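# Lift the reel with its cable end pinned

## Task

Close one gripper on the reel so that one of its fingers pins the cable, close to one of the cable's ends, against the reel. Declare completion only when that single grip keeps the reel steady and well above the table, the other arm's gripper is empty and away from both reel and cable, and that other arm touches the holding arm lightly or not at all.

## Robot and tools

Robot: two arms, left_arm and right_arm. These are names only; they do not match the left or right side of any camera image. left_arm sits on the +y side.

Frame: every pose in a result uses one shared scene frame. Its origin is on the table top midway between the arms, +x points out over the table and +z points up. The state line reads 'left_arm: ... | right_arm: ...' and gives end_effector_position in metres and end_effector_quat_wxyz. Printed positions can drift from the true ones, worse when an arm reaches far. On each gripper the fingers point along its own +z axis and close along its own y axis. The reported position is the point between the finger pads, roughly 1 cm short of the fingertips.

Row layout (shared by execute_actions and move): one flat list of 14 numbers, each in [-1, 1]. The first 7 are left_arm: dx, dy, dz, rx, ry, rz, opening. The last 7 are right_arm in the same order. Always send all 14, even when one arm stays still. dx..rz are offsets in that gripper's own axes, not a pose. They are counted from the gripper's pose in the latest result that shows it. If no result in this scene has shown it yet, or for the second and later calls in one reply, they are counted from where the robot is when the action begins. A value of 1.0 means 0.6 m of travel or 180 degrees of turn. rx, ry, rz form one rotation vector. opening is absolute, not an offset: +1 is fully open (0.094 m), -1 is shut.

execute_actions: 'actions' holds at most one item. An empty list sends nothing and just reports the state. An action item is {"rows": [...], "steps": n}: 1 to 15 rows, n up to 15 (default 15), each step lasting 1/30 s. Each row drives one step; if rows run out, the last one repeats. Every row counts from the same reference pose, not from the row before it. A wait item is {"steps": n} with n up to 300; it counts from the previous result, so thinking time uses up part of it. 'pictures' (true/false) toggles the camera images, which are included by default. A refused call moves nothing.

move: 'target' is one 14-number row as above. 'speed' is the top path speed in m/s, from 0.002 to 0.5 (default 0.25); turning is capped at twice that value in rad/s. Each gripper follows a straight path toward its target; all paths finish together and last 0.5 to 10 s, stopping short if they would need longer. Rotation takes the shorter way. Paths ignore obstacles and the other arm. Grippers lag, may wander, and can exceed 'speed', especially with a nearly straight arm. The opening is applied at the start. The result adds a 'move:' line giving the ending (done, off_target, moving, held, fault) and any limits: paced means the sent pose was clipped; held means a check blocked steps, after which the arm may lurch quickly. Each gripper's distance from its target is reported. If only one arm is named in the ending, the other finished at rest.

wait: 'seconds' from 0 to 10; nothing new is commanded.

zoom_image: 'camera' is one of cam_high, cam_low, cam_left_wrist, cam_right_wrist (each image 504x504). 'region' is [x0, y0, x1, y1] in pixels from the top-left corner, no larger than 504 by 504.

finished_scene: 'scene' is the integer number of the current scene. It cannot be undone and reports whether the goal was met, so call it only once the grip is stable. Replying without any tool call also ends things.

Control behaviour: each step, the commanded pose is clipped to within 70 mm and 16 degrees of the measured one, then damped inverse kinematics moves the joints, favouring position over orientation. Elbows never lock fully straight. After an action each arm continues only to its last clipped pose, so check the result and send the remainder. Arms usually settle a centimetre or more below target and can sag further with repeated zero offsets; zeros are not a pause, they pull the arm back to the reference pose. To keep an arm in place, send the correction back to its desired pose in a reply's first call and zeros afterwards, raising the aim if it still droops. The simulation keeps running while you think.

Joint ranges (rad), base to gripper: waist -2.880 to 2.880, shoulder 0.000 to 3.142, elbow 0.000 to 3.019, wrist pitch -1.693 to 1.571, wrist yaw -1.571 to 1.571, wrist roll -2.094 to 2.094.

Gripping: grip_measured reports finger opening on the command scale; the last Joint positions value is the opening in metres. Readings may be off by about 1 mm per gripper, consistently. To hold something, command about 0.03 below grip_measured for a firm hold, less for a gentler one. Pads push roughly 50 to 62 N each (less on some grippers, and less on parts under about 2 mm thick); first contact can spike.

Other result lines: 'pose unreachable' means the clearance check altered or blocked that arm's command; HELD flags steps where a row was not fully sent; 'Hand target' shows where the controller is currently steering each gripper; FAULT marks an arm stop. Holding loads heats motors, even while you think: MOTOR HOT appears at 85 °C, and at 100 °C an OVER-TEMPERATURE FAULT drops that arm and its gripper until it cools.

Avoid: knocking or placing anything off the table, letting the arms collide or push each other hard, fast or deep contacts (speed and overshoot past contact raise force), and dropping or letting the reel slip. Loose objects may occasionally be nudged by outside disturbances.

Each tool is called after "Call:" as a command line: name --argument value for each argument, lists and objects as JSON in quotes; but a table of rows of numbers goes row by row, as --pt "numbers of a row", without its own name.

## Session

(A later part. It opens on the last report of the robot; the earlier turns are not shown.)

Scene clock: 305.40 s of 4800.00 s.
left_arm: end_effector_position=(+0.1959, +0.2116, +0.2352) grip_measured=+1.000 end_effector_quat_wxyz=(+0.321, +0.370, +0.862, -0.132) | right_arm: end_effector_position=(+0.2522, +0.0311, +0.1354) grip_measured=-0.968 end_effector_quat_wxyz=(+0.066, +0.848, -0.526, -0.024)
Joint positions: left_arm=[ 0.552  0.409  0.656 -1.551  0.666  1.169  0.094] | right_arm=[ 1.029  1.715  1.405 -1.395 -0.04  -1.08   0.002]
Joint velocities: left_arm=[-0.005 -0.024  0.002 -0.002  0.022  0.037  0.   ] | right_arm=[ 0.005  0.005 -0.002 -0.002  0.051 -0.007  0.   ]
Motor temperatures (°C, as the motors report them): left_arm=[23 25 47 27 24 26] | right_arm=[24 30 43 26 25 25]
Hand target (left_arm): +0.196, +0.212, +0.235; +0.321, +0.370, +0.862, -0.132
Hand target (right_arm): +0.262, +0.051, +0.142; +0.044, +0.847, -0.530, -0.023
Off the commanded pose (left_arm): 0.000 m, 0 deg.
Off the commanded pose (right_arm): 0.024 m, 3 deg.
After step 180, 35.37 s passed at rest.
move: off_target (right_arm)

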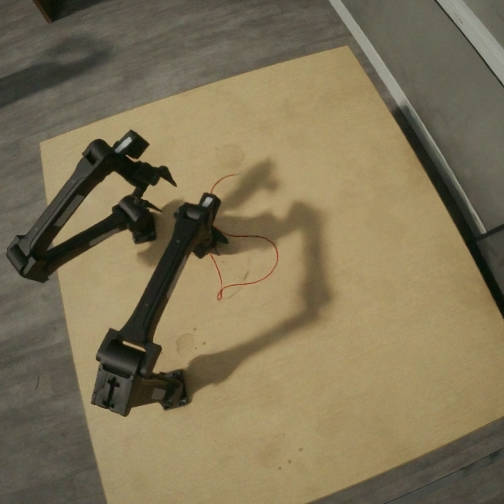

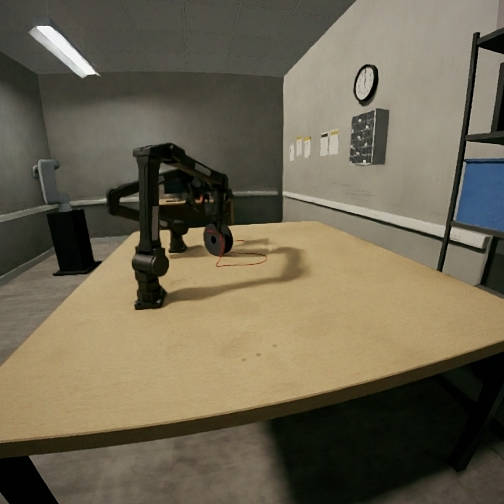

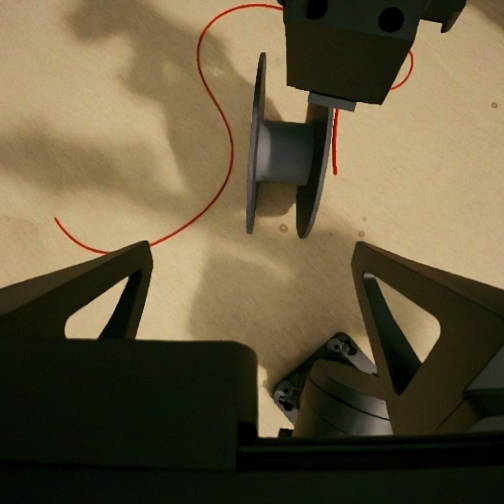

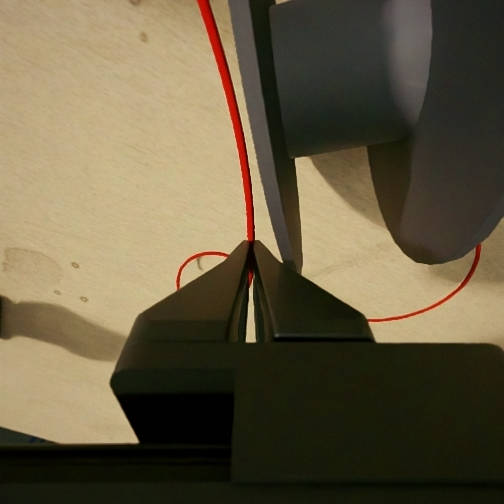

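Call:
move --target '[0,0,0,0,0,0,1, 0,0,0,0.24,0,0,-0.985]' --speed 0.15

Scene clock: 322.00 s of 4800.00 s.
left_arm: end_effector_position=(+0.1959, +0.2116, +0.2352) grip_measured=+1.000 end_effector_quat_wxyz=(+0.321, +0.370, +0.862, -0.132) | right_arm: end_effector_position=(+0.2545, +0.0277, +0.1287) grip_measured=-0.968 end_effector_quat_wxyz=(-0.240, +0.814, -0.501, +0.172)
Joint positions: left_arm=[ 0.552  0.409  0.656 -1.551  0.666  1.169  0.094] | right_arm=[ 1.166  1.395  0.907 -0.6    0.369 -1.038  0.002]
Joint velocities: left_arm=[-0.005 -0.005  0.002 -0.002  0.066 -0.022  0.   ] | right_arm=[-0.015 -0.015 -0.007  0.027  0.051 -0.007 -0.   ]
Motor temperatures (°C, as the motors report them): left_arm=[23 25 47 27 24 26] | right_arm=[24 31 46 26 25 25]
Hand target (left_arm): +0.196, +0.212, +0.235; +0.321, +0.370, +0.862, -0.132
Hand target (right_arm): +0.253, +0.031, +0.132; -0.251, +0.813, -0.496, +0.173
Off the commanded pose (left_arm): 0.000 m, 0 deg.
Off the commanded pose (right_arm): 0.008 m, 1 deg.
After step 180, 7.77 s passed at rest.
move: done

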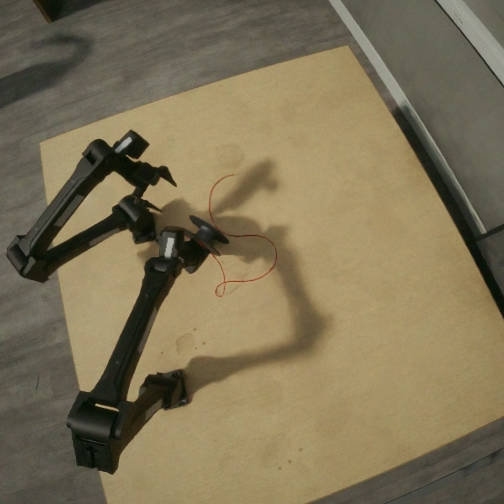

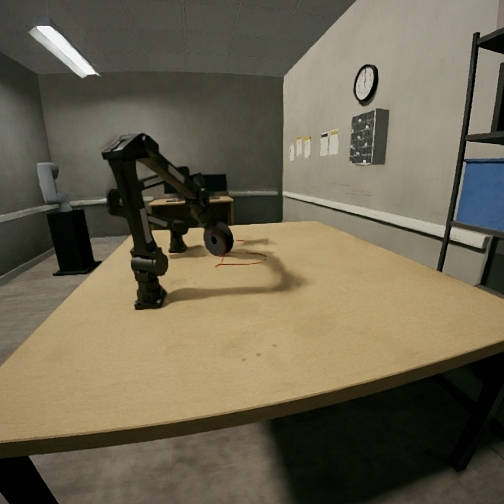

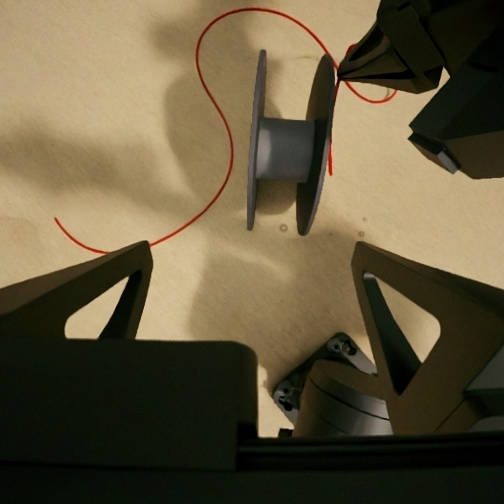

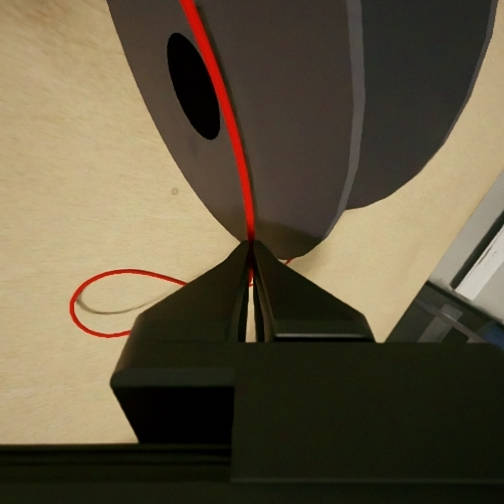

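Call:
move --target '[0,-0.052,0.05,0,0,0,1, 0.0,-0.03,-0.046,0,0,0,-0.985]' --speed 0.08

Scene clock: 346.27 s of 4800.00 s.
left_arm: end_effector_position=(+0.1870, +0.1778, +0.2134) grip_measured=+1.000 end_effector_quat_wxyz=(+0.317, +0.371, +0.863, -0.132) | right_arm: end_effector_position=(+0.2470, +0.0134, +0.1372) grip_measured=-0.968 end_effector_quat_wxyz=(-0.221, +0.819, -0.500, +0.173)
Joint positions: left_arm=[ 0.173  0.268  0.57  -1.375  0.515  0.749  0.094] | right_arm=[ 1.166  1.357  0.907 -0.677  0.369 -1.038  0.002]
Joint velocities: left_arm=[ 0.005  0.005 -0.007  0.007 -0.037 -0.066  0.   ] | right_arm=[-0.015 -0.005 -0.017  0.012  0.022  0.022 -0.   ]
Motor temperatures (°C, as the motors report them): left_arm=[23 25 47 27 24 26] | right_arm=[24 30 44 26 25 25]
Hand target (left_arm): +0.188, +0.177, +0.211; +0.320, +0.371, +0.862, -0.130
Hand target (right_arm): +0.253, +0.027, +0.161; -0.240, +0.814, -0.501, +0.172
Off the commanded pose (left_arm): 0.002 m, 1 deg.
Off the commanded pose (right_arm): 0.029 m, 2 deg.
After step 180, 17.03 s passed at rest.
move: off_target (right_arm)

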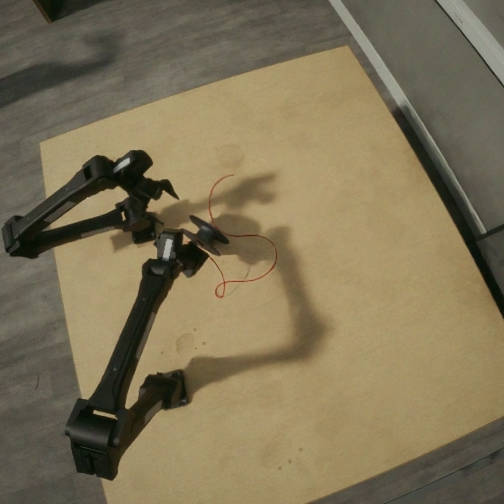

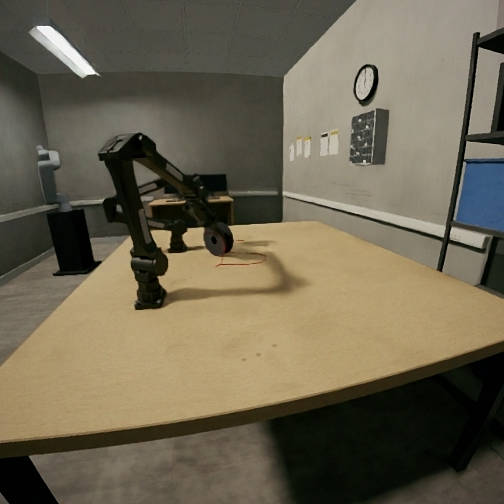

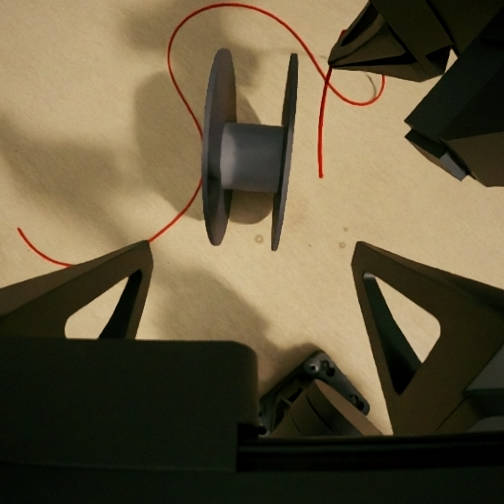

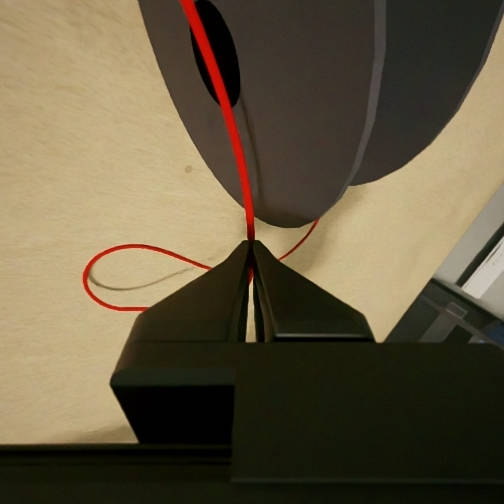

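Call:
move --target '[0,0,0,0,0,0,1, -0.026,-0.065,-0.031,0,0,0,-0.985]' --speed 0.08

Scene clock: 359.40 s of 4800.00 s.
left_arm: end_effector_position=(+0.1870, +0.1778, +0.2135) grip_measured=+1.000 end_effector_quat_wxyz=(+0.317, +0.370, +0.863, -0.132) | right_arm: end_effector_position=(+0.2537, +0.0263, +0.1616) grip_measured=-0.968 end_effector_quat_wxyz=(-0.216, +0.821, -0.500, +0.173)
Joint positions: left_arm=[ 0.173  0.268  0.57  -1.375  0.515  0.746  0.094] | right_arm=[ 1.166  1.372  0.994 -0.759  0.369 -1.038  0.002]
Joint velocities: left_arm=[-0.005 -0.005 -0.007  0.007  0.022  0.022  0.   ] | right_arm=[ 0.015  0.005  0.002 -0.012 -0.007  0.051  0.001]
Motor temperatures (°C, as the motors report them): left_arm=[23 25 47 27 24 26] | right_arm=[24 30 47 26 25 25]
Hand target (left_arm): +0.187, +0.178, +0.213; +0.317, +0.371, +0.863, -0.132
Hand target (right_arm): +0.259, +0.039, +0.173; -0.221, +0.819, -0.500, +0.173
Off the commanded pose (left_arm): 0.000 m, 0 deg.
Off the commanded pose (right_arm): 0.018 m, 1 deg.
After step 180, 6.00 s passed at rest.
move: off_target (right_arm)

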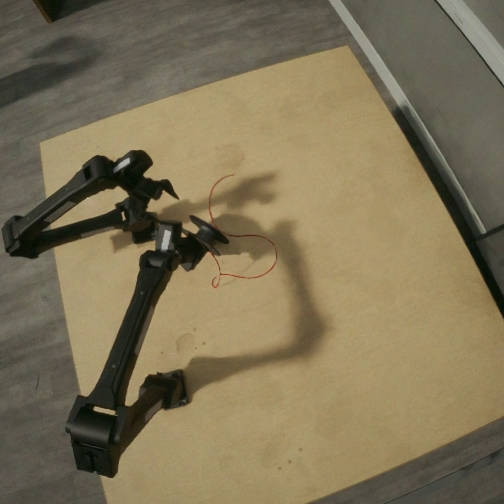

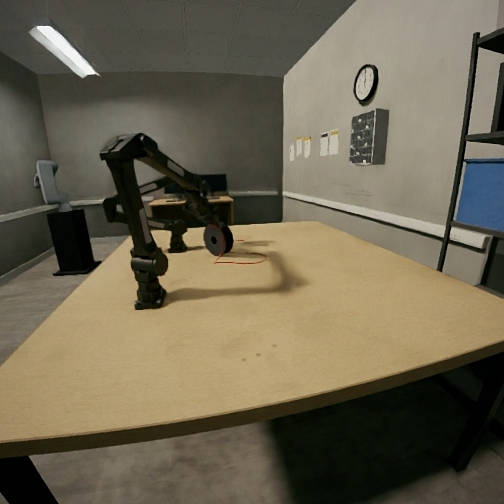

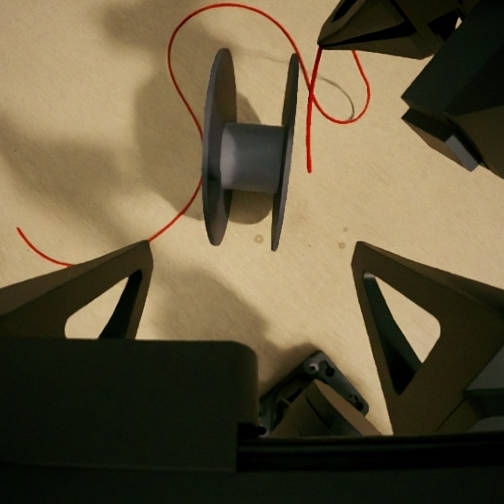

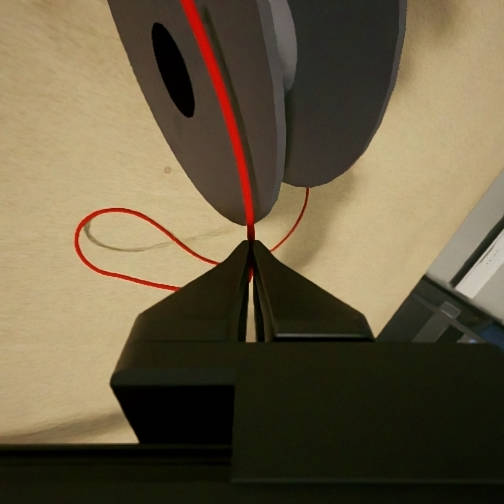

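Call:
move --target '[0,0,0,0,0,0,1, -0.01,-0.03,0.012,0,0,0,-0.985]' --speed 0.05

Scene clock: 371.30 s of 4800.00 s.
left_arm: end_effector_position=(+0.1870, +0.1778, +0.2135) grip_measured=+1.000 end_effector_quat_wxyz=(+0.317, +0.370, +0.863, -0.132) | right_arm: end_effector_position=(+0.2568, +0.0249, +0.1493) grip_measured=-0.968 end_effector_quat_wxyz=(-0.202, +0.823, -0.502, +0.174)
Joint positions: left_arm=[ 0.173  0.268  0.57  -1.375  0.515  0.746  0.094] | right_arm=[ 1.159  1.399  0.994 -0.759  0.367 -1.04   0.002]
Joint velocities: left_arm=[ 0.015 -0.005  0.002 -0.002 -0.037 -0.081  0.   ] | right_arm=[-0.015 -0.005 -0.017 -0.007  0.007  0.007  0.001]
Motor temperatures (°C, as the motors report them): left_arm=[23 25 47 27 24 26] | right_arm=[24 30 49 26 25 25]
Hand target (left_arm): +0.187, +0.178, +0.213; +0.317, +0.370, +0.863, -0.132
Hand target (right_arm): +0.268, +0.039, +0.165; -0.217, +0.820, -0.500, +0.173
Off the commanded pose (left_arm): 0.000 m, 0 deg.
Off the commanded pose (right_arm): 0.024 m, 2 deg.
After step 180, 5.10 s passed at rest.
move: off_target (right_arm)

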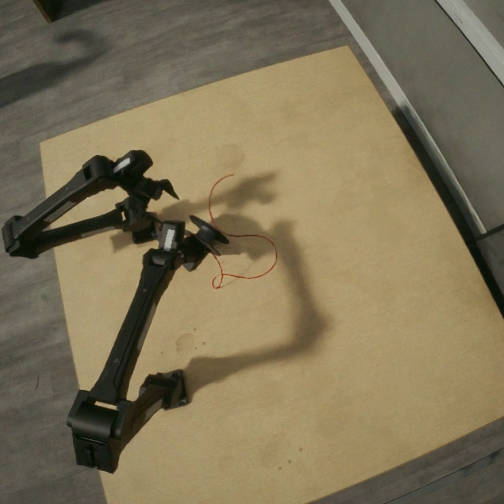

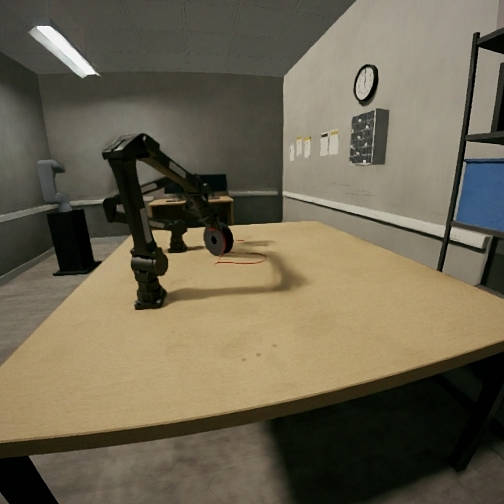

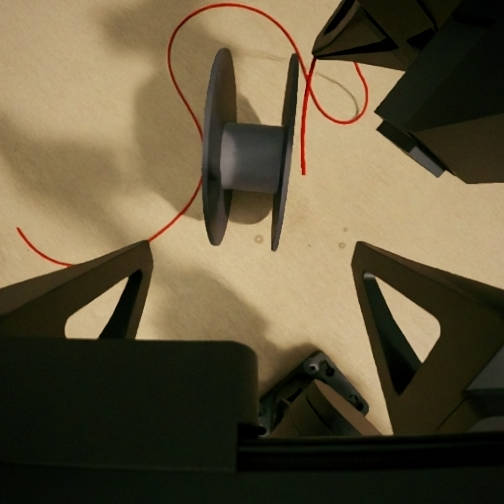

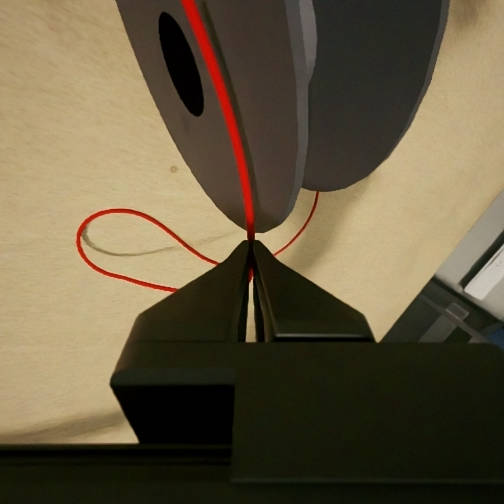

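Call:
move --target '[0,0,0.13,0,0,0,1, 0,0,0,0,0,0,-0.985]' --speed 0.1

Scene clock: 378.70 s of 4800.00 s.
left_arm: end_effector_position=(+0.2217, +0.1434, +0.1576) grip_measured=+1.000 end_effector_quat_wxyz=(+0.317, +0.372, +0.863, -0.129) | right_arm: end_effector_position=(+0.2568, +0.0249, +0.1493) grip_measured=-0.968 end_effector_quat_wxyz=(-0.202, +0.823, -0.502, +0.174)
Joint positions: left_arm=[-0.164  0.346  0.415 -1.013  0.33   0.441  0.094] | right_arm=[ 1.159  1.399  0.994 -0.759  0.367 -1.04   0.002]
Joint velocities: left_arm=[-0.005 -0.005 -0.007  0.002 -0.037 -0.037  0.   ] | right_arm=[-0.005 -0.005 -0.007 -0.002 -0.007  0.007  0.   ]
Motor temperatures (°C, as the motors report them): left_arm=[23 25 47 27 24 26] | right_arm=[24 30 49 26 25 25]
Hand target (left_arm): +0.223, +0.142, +0.154; +0.317, +0.371, +0.864, -0.129
Hand target (right_arm): +0.257, +0.025, +0.149; -0.202, +0.823, -0.502, +0.174
Off the commanded pose (left_arm): 0.004 m, 0 deg.
Off the commanded pose (right_arm): 0.000 m, 0 deg.
After step 180, 0.13 s passed at rest.
move: done

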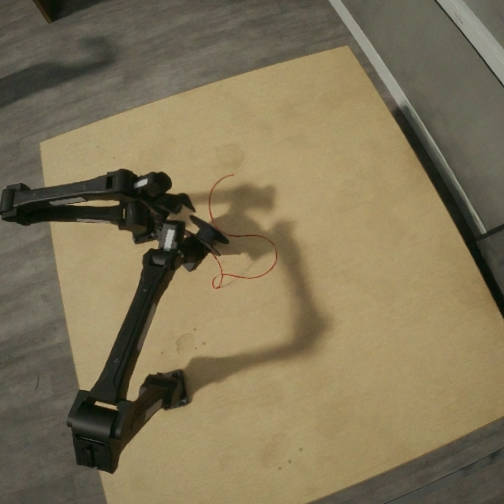

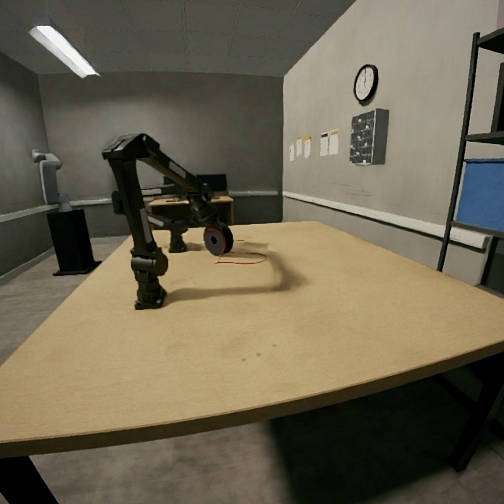

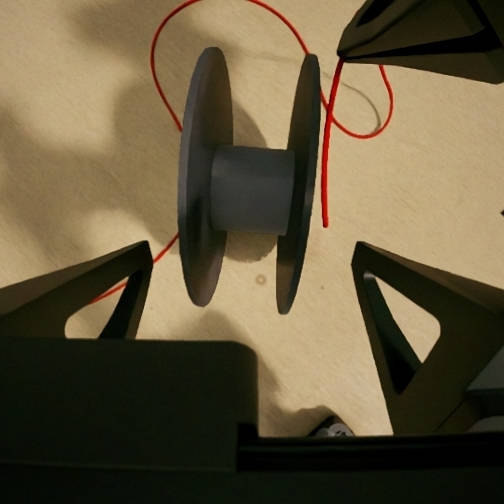

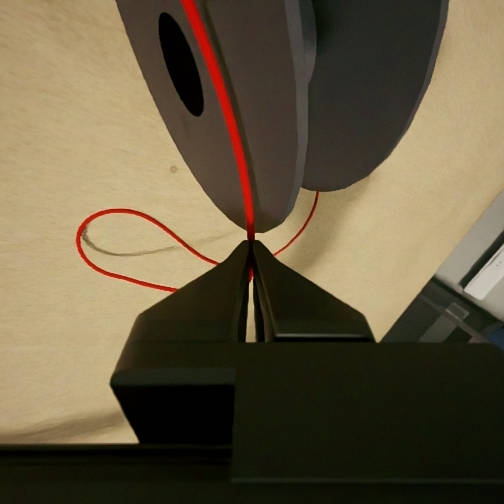

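Call:
move --target '[-0.02,0,0.09,0,0,0,1, 0,0,0,0,0,0,-0.985]' --speed 0.08

Scene clock: 392.30 s of 4800.00 s.
left_arm: end_effector_position=(+0.2525, +0.1132, +0.1284) grip_measured=+1.000 end_effector_quat_wxyz=(+0.316, +0.375, +0.862, -0.128) | right_arm: end_effector_position=(+0.2568, +0.0249, +0.1493) grip_measured=-0.968 end_effector_quat_wxyz=(-0.202, +0.823, -0.502, +0.174)
Joint positions: left_arm=[-0.304  0.534  0.369 -0.747  0.244  0.329  0.094] | right_arm=[ 1.159  1.399  0.994 -0.759  0.367 -1.04   0.002]
Joint velocities: left_arm=[ 0.005 -0.005 -0.027 -0.007 -0.037 -0.081  0.   ] | right_arm=[ 0.015  0.005  0.002 -0.012  0.066 -0.022  0.001]
Motor temperatures (°C, as the motors report them): left_arm=[23 24 47 27 24 26] | right_arm=[24 30 47 26 25 25]
Hand target (left_arm): +0.252, +0.112, +0.125; +0.317, +0.373, +0.863, -0.128
Hand target (right_arm): +0.257, +0.025, +0.149; -0.202, +0.823, -0.502, +0.174
Off the commanded pose (left_arm): 0.005 m, 0 deg.
Off the commanded pose (right_arm): 0.000 m, 0 deg.
After step 180, 6.57 s passed at rest.
move: done

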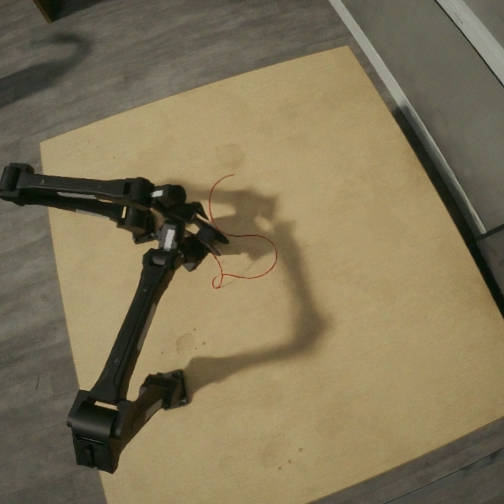

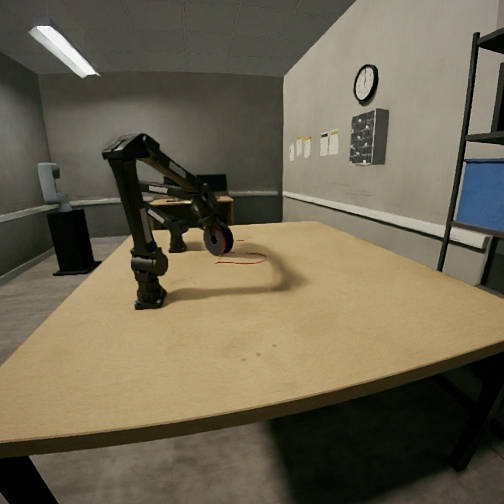

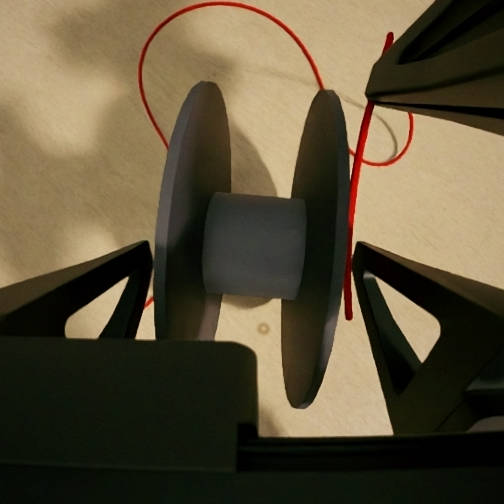

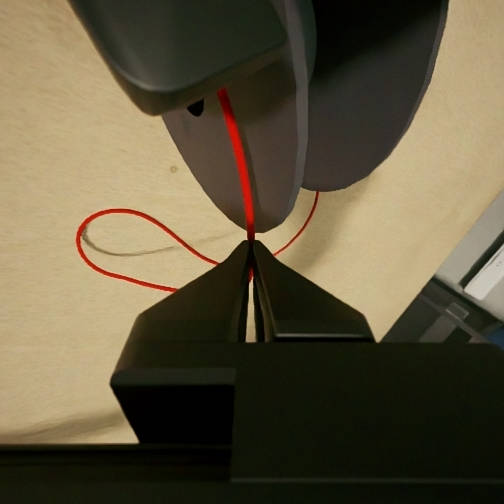

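Call:
move --target '[0,0,0.04,0,0,0,1, 0,0,0,0,0,0,-0.985]' --speed 0.05

Scene clock: 401.87 s of 4800.00 s.
left_arm: end_effector_position=(+0.2641, +0.1033, +0.1146) grip_measured=+1.000 end_effector_quat_wxyz=(+0.317, +0.376, +0.862, -0.127) | right_arm: end_effector_position=(+0.2568, +0.0249, +0.1493) grip_measured=-0.968 end_effector_quat_wxyz=(-0.202, +0.823, -0.502, +0.174)
Joint positions: left_arm=[-0.331  0.62   0.352 -0.639  0.228  0.31   0.094] | right_arm=[ 1.159  1.399  0.994 -0.759  0.367 -1.04   0.002]
Joint velocities: left_arm=[-0.015 -0.005  0.002 -0.007 -0.022 -0.007  0.   ] | right_arm=[ 0.015 -0.005  0.002 -0.002  0.022 -0.022  0.   ]
Motor temperatures (°C, as the motors report them): left_arm=[23 24 47 27 24 26] | right_arm=[24 30 46 26 25 25]
Hand target (left_arm): +0.263, +0.102, +0.110; +0.316, +0.375, +0.862, -0.127
Hand target (right_arm): +0.257, +0.025, +0.149; -0.202, +0.823, -0.502, +0.174
Off the commanded pose (left_arm): 0.005 m, 0 deg.
Off the commanded pose (right_arm): 0.000 m, 0 deg.
After step 180, 2.77 s passed at rest.
move: done

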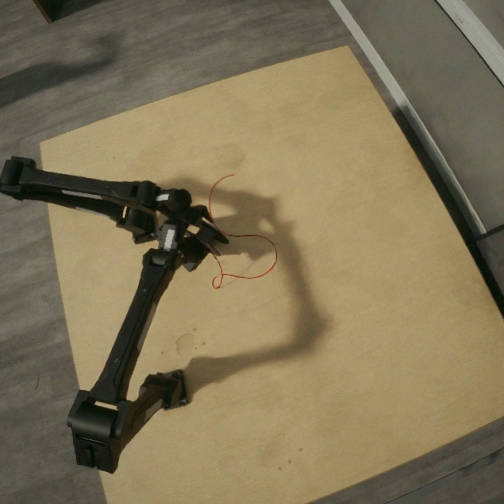

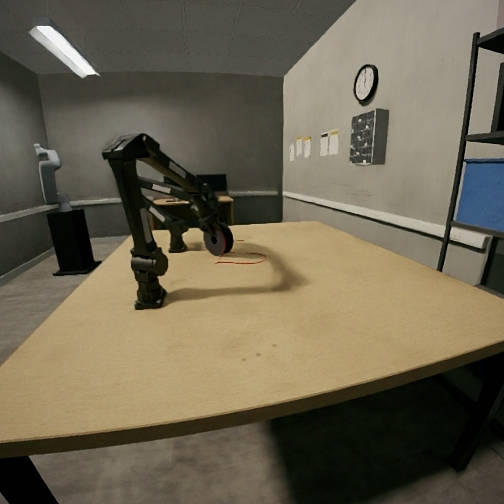

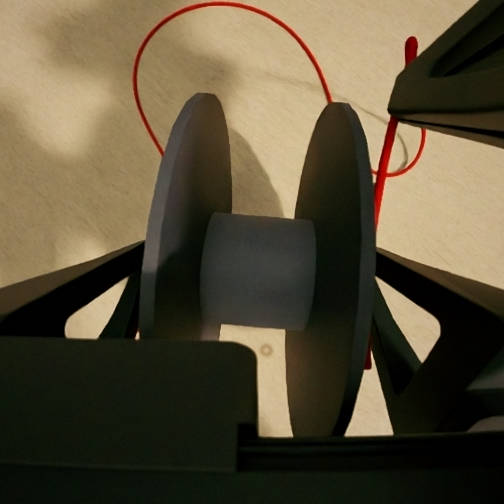

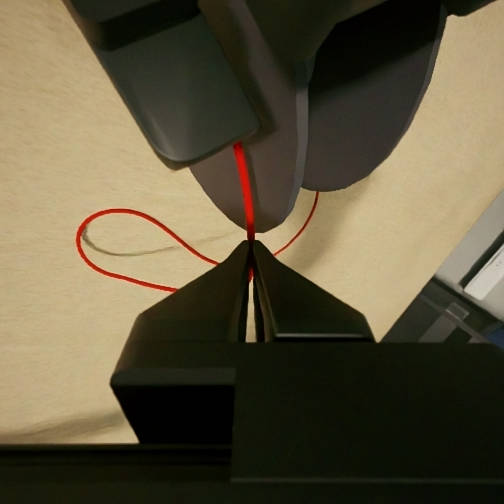

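Call:
execute_actions --actions '[{"rows": [[0,0,0,0,0,0,0.9, 0,0,0,0,0,0,-0.985],[0,0,0,0,0,0,0.82, 0,0,0,0,0,0,-0.985],[0,0,0,0,0,0,0.75, 0,0,0,0,0,0,-0.985],[0,0,0,0,0,0,0.68, 0,0,0,0,0,0,-0.985],[0,0,0,0,0,0,0.62, 0,0,0,0,0,0,-0.985],[0,0,0,0,0,0,0.57, 0,0,0,0,0,0,-0.985],[0,0,0,0,0,0,0.52, 0,0,0,0,0,0,-0.985],[0,0,0,0,0,0,0.48, 0,0,0,0,0,0,-0.985],[0,0,0,0,0,0,0.44, 0,0,0,0,0,0,-0.985],[0,0,0,0,0,0,0.41, 0,0,0,0,0,0,-0.985],[0,0,0,0,0,0,0.38, 0,0,0,0,0,0,-0.985],[0,0,0,0,0,0,0.35, 0,0,0,0,0,0,-0.985],[0,0,0,0,0,0,0.33, 0,0,0,0,0,0,-0.985],[0,0,0,0,0,0,0.31, 0,0,0,0,0,0,-0.985],[0,0,0,0,0,0,0.3, 0,0,0,0,0,0,-0.985]], "steps": 15}]'

Call:
execute_actions --actions '[{"steps": 15}]'

Scene clock: 413.13 s of 4800.00 s.
left_arm: end_effector_position=(+0.2641, +0.1032, +0.1146) grip_measured=+0.307 end_effector_quat_wxyz=(+0.317, +0.375, +0.862, -0.128) | right_arm: end_effector_position=(+0.2568, +0.0249, +0.1493) grip_measured=-0.968 end_effector_quat_wxyz=(-0.202, +0.823, -0.502, +0.174)
Joint positions: left_arm=[-0.331  0.62   0.352 -0.639  0.228  0.309  0.061] | right_arm=[ 1.159  1.399  0.994 -0.759  0.367 -1.04   0.002]
Joint velocities: left_arm=[ 0.005  0.015  0.017  0.007 -0.051  0.007 -0.011] | right_arm=[-0.024  0.005  0.012 -0.017 -0.066 -0.037 -0.001]
Motor temperatures (°C, as the motors report them): left_arm=[23 24 47 27 24 26] | right_arm=[24 30 45 26 25 25]
Hand target (left_arm): +0.264, +0.103, +0.115; +0.317, +0.376, +0.862, -0.127
Hand target (right_arm): +0.257, +0.025, +0.149; -0.202, +0.823, -0.502, +0.174
Off the commanded pose (left_arm): 0.000 m, 0 deg.
Off the commanded pose (right_arm): 0.000 m, 0 deg.
Steps of this call (steps 1 to 180: nothing new was sent; then 4.77 s passed at rest; steps 181 to 195: all 15 steps of this action). Readings (end_effector_position):
181: left_arm (+0.2641, +0.1033, +0.1146) | right_arm (+0.2568, +0.0249, +0.1493)
182: left_arm (+0.2641, +0.1033, +0.1146) | right_arm (+0.2568, +0.0249, +0.1493)
184: left_arm (+0.2641, +0.1033, +0.1146) | right_arm (+0.2568, +0.0249, +0.1493)
188: left_arm (+0.2641, +0.1033, +0.1146) | right_arm (+0.2568, +0.0249, +0.1493)
195: the state above

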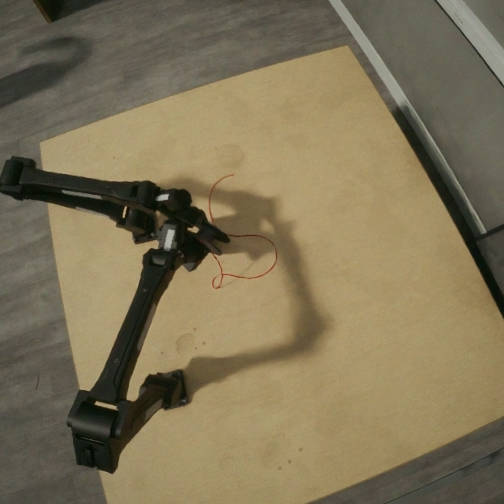

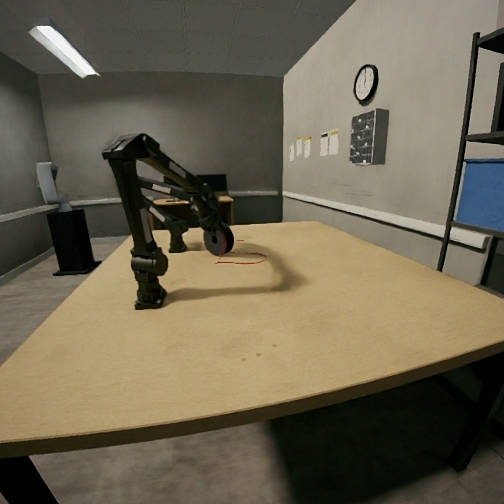

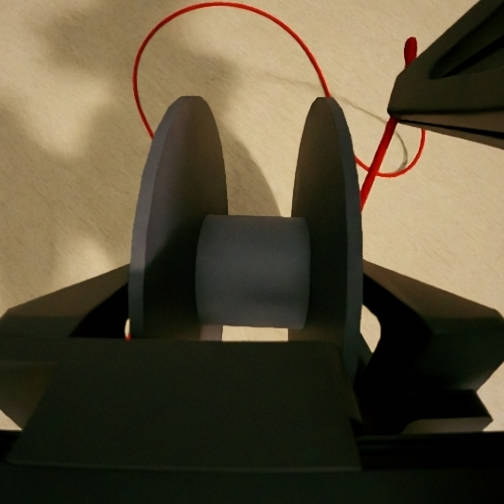

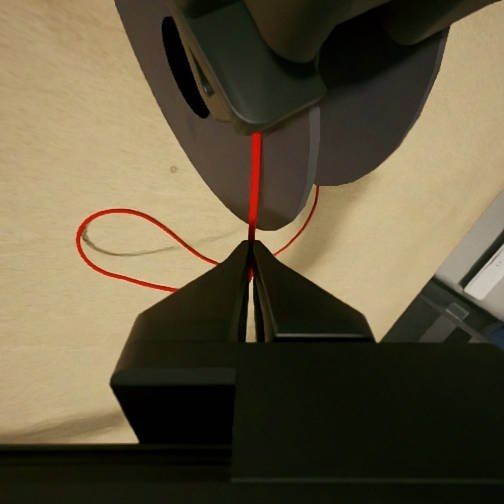

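Scene clock: 413.63 s of 4800.00 s.
left_arm: end_effector_position=(+0.2641, +0.1032, +0.1146) grip_measured=+0.302 end_effector_quat_wxyz=(+0.317, +0.375, +0.862, -0.128) | right_arm: end_effector_position=(+0.2568, +0.0249, +0.1493) grip_measured=-0.968 end_effector_quat_wxyz=(-0.202, +0.823, -0.502, +0.174)
Joint positions: left_arm=[-0.331  0.62   0.352 -0.639  0.228  0.309  0.061] | right_arm=[ 1.159  1.399  0.994 -0.759  0.367 -1.04   0.002]
Joint velocities: left_arm=[-0.005 -0.005 -0.017 -0.012 -0.007  0.022 -0.001] | right_arm=[ 0.015  0.005 -0.012 -0.037 -0.095 -0.095  0.   ]
Motor temperatures (°C, as the motors report them): left_arm=[23 24 47 27 24 26] | right_arm=[24 30 45 26 25 25]
Hand target (left_arm): +0.264, +0.103, +0.115; +0.317, +0.376, +0.862, -0.127
Hand target (right_arm): +0.257, +0.025, +0.149; -0.202, +0.823, -0.502, +0.174
Off the commanded pose (left_arm): 0.000 m, 0 deg.
Off the commanded pose (right_arm): 0.000 m, 0 deg.
Steps of this call (steps 1 to 15: nothing new was sent). Readings (end_effector_position):
1: left_arm (+0.2641, +0.1032, +0.1146) | right_arm (+0.2568, +0.0249, +0.1493)
2: left_arm (+0.2641, +0.1032, +0.1146) | right_arm (+0.2568, +0.0249, +0.1493)
4: left_arm (+0.2641, +0.1032, +0.1146) | right_arm (+0.2568, +0.0249, +0.1493)
8: left_arm (+0.2641, +0.1032, +0.1146) | right_arm (+0.2568, +0.0249, +0.1493)
15: the state above

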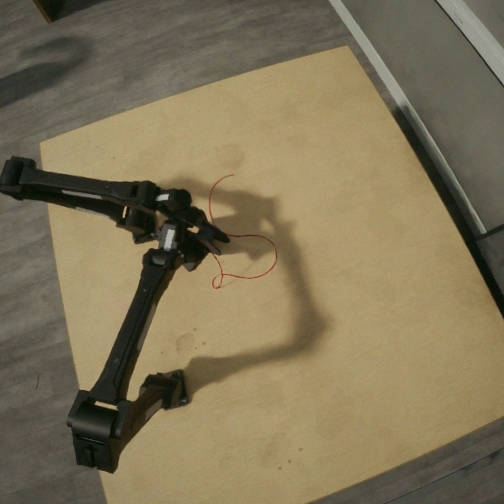

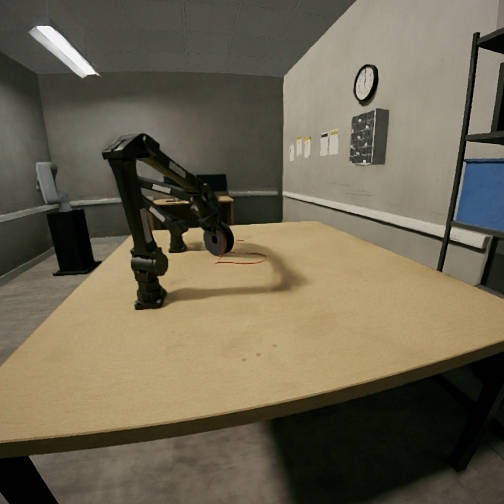

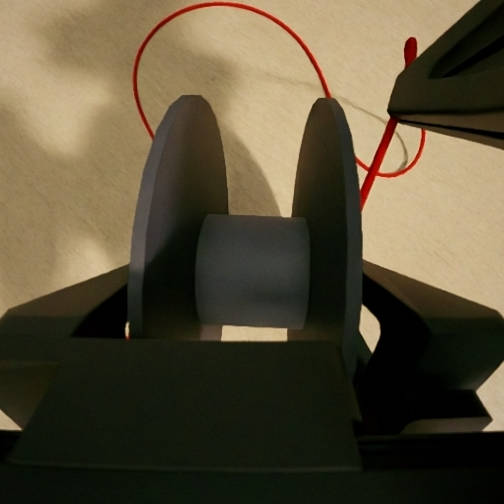

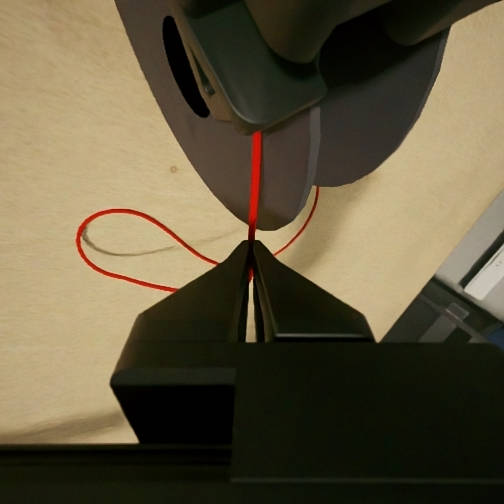

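Call:
execute_actions --actions '[{"rows": [[0,0,0,0,0,0,0.28, 0,0,0,0,0,0,-0.985],[0,0,0,0,0,0,0.27, 0,0,0,0,0,0,-0.985],[0,0,0,0,0,0,0.26, 0,0,0,0,0,0,-0.985],[0,0,0,0,0,0,0.25, 0,0,0,0,0,0,-0.985],[0,0,0,0,0,0,0.24, 0,0,0,0,0,0,-0.985],[0,0,0,0,0,0,0.23, 0,0,0,0,0,0,-0.985],[0,0,0,0,0,0,0.22, 0,0,0,0,0,0,-0.985],[0,0,0,0,0,0,0.21, 0,0,0,0,0,0,-0.985],[0,0,0,0,0,0,0.20, 0,0,0,0,0,0,-0.985],[0,0,0,0,0,0,0.19, 0,0,0,0,0,0,-0.985],[0,0,0,0,0,0,0.18, 0,0,0,0,0,0,-0.985],[0,0,0,0,0,0,0.17, 0,0,0,0,0,0,-0.985],[0,0,0,0,0,0,0.16, 0,0,0,0,0,0,-0.985],[0,0,0,0,0,0,0.15, 0,0,0,0,0,0,-0.985],[0,0,0,0,0,0,0.15, 0,0,0,0,0,0,-0.985]], "steps": 15}]' --pictures false

Call:
execute_actions --actions '[{"steps": 12}]' --pictures false

Scene clock: 426.00 s of 4800.00 s.
left_arm: end_effector_position=(+0.2640, +0.1031, +0.1147) grip_measured=+0.246 end_effector_quat_wxyz=(+0.317, +0.375, +0.862, -0.128) | right_arm: end_effector_position=(+0.2568, +0.0250, +0.1493) grip_measured=-0.968 end_effector_quat_wxyz=(-0.202, +0.823, -0.502, +0.174)
Joint positions: left_arm=[-0.331  0.62   0.352 -0.639  0.229  0.309  0.059] | right_arm=[ 1.159  1.399  0.994 -0.759  0.367 -1.04   0.002]
Joint velocities: left_arm=[-0.005 -0.024 -0.002  0.002 -0.022  0.066  0.   ] | right_arm=[-0.015 -0.005 -0.017  0.017 -0.007 -0.037  0.   ]
Motor temperatures (°C, as the motors report them): left_arm=[23 24 48 27 24 26] | right_arm=[24 30 45 26 25 25]
Hand target (left_arm): +0.264, +0.103, +0.115; +0.317, +0.375, +0.862, -0.128
Hand target (right_arm): +0.257, +0.025, +0.149; -0.202, +0.823, -0.502, +0.174
Off the commanded pose (left_arm): 0.000 m, 0 deg.
Off the commanded pose (right_arm): 0.000 m, 0 deg.
Steps of this call (steps 1 to 180: nothing new was sent; then 5.87 s passed at rest; steps 181 to 195: all 15 steps of this action). Readings (end_effector_position):
181: left_arm (+0.2641, +0.1032, +0.1146) | right_arm (+0.2568, +0.0249, +0.1493)
182: left_arm (+0.2641, +0.1032, +0.1146) | right_arm (+0.2568, +0.0250, +0.1493)
184: left_arm (+0.2640, +0.1032, +0.1147) | right_arm (+0.2568, +0.0250, +0.1493)
188: left_arm (+0.2640, +0.1031, +0.1147) | right_arm (+0.2568, +0.0250, +0.1493)
195: the state above

Scene clock: 426.40 s of 4800.00 s.
left_arm: end_effector_position=(+0.2640, +0.1031, +0.1147) grip_measured=+0.246 end_effector_quat_wxyz=(+0.317, +0.375, +0.862, -0.128) | right_arm: end_effector_position=(+0.2568, +0.0250, +0.1493) grip_measured=-0.968 end_effector_quat_wxyz=(-0.202, +0.823, -0.502, +0.174)
Joint positions: left_arm=[-0.331  0.62   0.352 -0.639  0.229  0.309  0.059] | right_arm=[ 1.159  1.399  0.994 -0.759  0.367 -1.04   0.002]
Joint velocities: left_arm=[ 0.015 -0.015  0.007 -0.017 -0.051 -0.081  0.001] | right_arm=[-0.024 -0.005 -0.012 -0.012  0.037  0.022  0.001]
Motor temperatures (°C, as the motors report them): left_arm=[23 24 48 27 24 26] | right_arm=[24 30 45 26 25 25]
Hand target (left_arm): +0.264, +0.103, +0.115; +0.317, +0.375, +0.862, -0.128
Hand target (right_arm): +0.257, +0.025, +0.149; -0.202, +0.823, -0.502, +0.174
Off the commanded pose (left_arm): 0.000 m, 0 deg.
Off the commanded pose (right_arm): 0.000 m, 0 deg.
Steps of this call (steps 1 to 12: nothing new was sent). Readings (end_effector_position):
1: left_arm (+0.2640, +0.1031, +0.1147) | right_arm (+0.2568, +0.0250, +0.1493)
2: left_arm (+0.2640, +0.1031, +0.1147) | right_arm (+0.2568, +0.0250, +0.1493)
4: left_arm (+0.2640, +0.1031, +0.1147) | right_arm (+0.2568, +0.0250, +0.1493)
8: left_arm (+0.2640, +0.1031, +0.1147) | right_arm (+0.2568, +0.0250, +0.1493)
12: the state above

Call:
execute_actions --actions '[{"rows": [[0,0,0,0,0,0,0.18, 0,0,0,0,0,0,-0.9],[0,0,0,0,0,0,0.18, 0,0,0,0,0,0,-0.8],[0,0,0,0,0,0,0.18, 0,0,0,0,0,0,-0.7],[0,0,0,0,0,0,0.18, 0,0,0,0,0,0,-0.6]], "steps": 12}]' --pictures false

Call:
move --target '[0,0,0,0,0,0,0.18, 0.03,0,-0.2,0,0,0,-0.6]' --speed 0.15

Scene clock: 433.43 s of 4800.00 s.
left_arm: end_effector_position=(+0.2640, +0.1030, +0.1147) grip_measured=+0.246 end_effector_quat_wxyz=(+0.317, +0.375, +0.862, -0.128) | right_arm: end_effector_position=(+0.2568, +0.0250, +0.1493) grip_measured=-0.602 end_effector_quat_wxyz=(-0.202, +0.823, -0.502, +0.174)
Joint positions: left_arm=[-0.331  0.62   0.352 -0.639  0.229  0.309  0.059] | right_arm=[ 1.159  1.399  0.994 -0.759  0.367 -1.04   0.019]
Joint velocities: left_arm=[-0.024 -0.024  0.007 -0.002 -0.022 -0.066 -0.001] | right_arm=[ 0.005 -0.005 -0.007 -0.017 -0.022  0.007 -0.   ]
Motor temperatures (°C, as the motors report them): left_arm=[23 24 48 27 24 26] | right_arm=[24 30 45 26 25 25]
Hand target (left_arm): +0.264, +0.103, +0.115; +0.317, +0.375, +0.862, -0.128
Hand target (right_arm): +0.257, +0.025, +0.149; -0.202, +0.823, -0.502, +0.174
Off the commanded pose (left_arm): 0.000 m, 0 deg.
Off the commanded pose (right_arm): 0.000 m, 0 deg.
Steps of this call (steps 1 to 199: nothing new was sent; steps 200 to 211: all 12 steps of this action). Readings (end_effector_position):
200: left_arm (+0.2640, +0.1030, +0.1147) | right_arm (+0.2568, +0.0250, +0.1493)
201: left_arm (+0.2640, +0.1030, +0.1147) | right_arm (+0.2568, +0.0250, +0.1493)
203: left_arm (+0.2640, +0.1030, +0.1147) | right_arm (+0.2568, +0.0250, +0.1493)
207: left_arm (+0.2640, +0.1030, +0.1147) | right_arm (+0.2568, +0.0250, +0.1493)
211: the state above

Scene clock: 434.93 s of 4800.00 s.
left_arm: end_effector_position=(+0.2640, +0.1030, +0.1147) grip_measured=+0.243 end_effector_quat_wxyz=(+0.317, +0.376, +0.862, -0.128) | right_arm: end_effector_position=(+0.2027, -0.0218, +0.2307) grip_measured=-0.602 end_effector_quat_wxyz=(-0.187, +0.829, -0.497, +0.178)
Joint positions: left_arm=[-0.331  0.62   0.352 -0.639  0.229  0.309  0.058] | right_arm=[ 1.235  1.18   1.029 -1.072  0.397 -0.973  0.019]
Joint velocities: left_arm=[-0.005 -0.005  0.017  0.002  0.022  0.037 -0.   ] | right_arm=[ 0.015 -0.015  0.007 -0.002  0.022  0.022 -0.   ]
Motor temperatures (°C, as the motors report them): left_arm=[23 24 48 27 24 26] | right_arm=[24 30 45 26 25 25]
Hand target (left_arm): +0.264, +0.103, +0.115; +0.317, +0.375, +0.862, -0.128
Hand target (right_arm): +0.205, -0.012, +0.252; -0.203, +0.823, -0.501, +0.176
Off the commanded pose (left_arm): 0.000 m, 0 deg.
Off the commanded pose (right_arm): 0.026 m, 2 deg.
move: off_target (right_arm)

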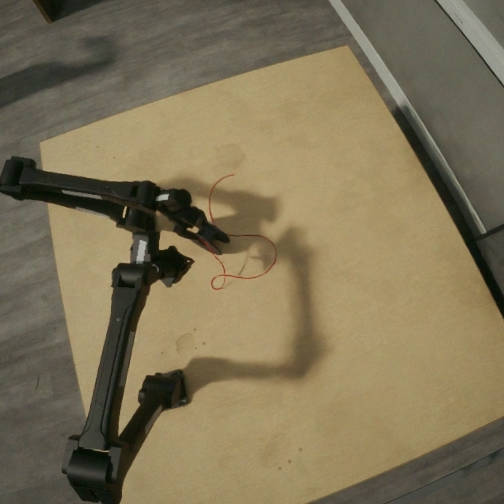

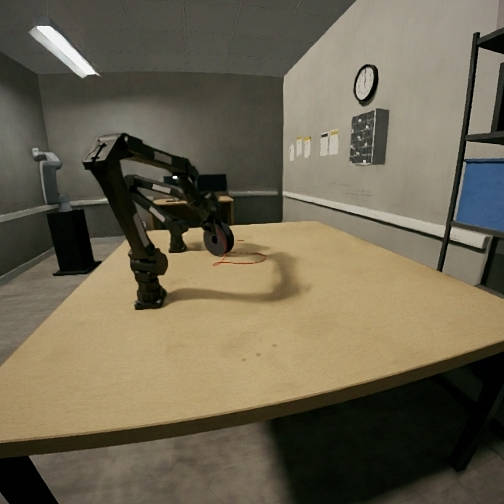

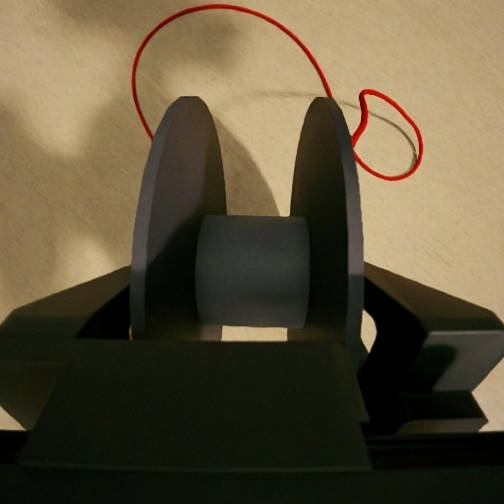

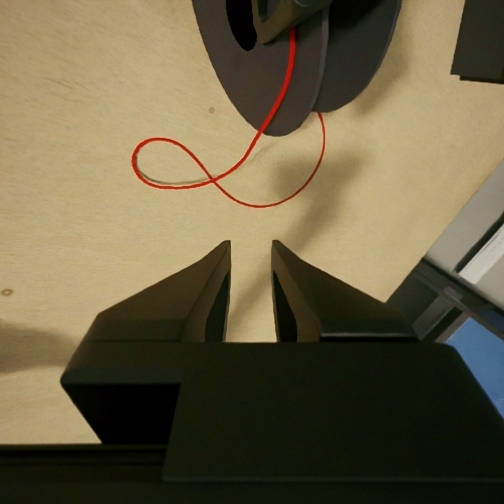

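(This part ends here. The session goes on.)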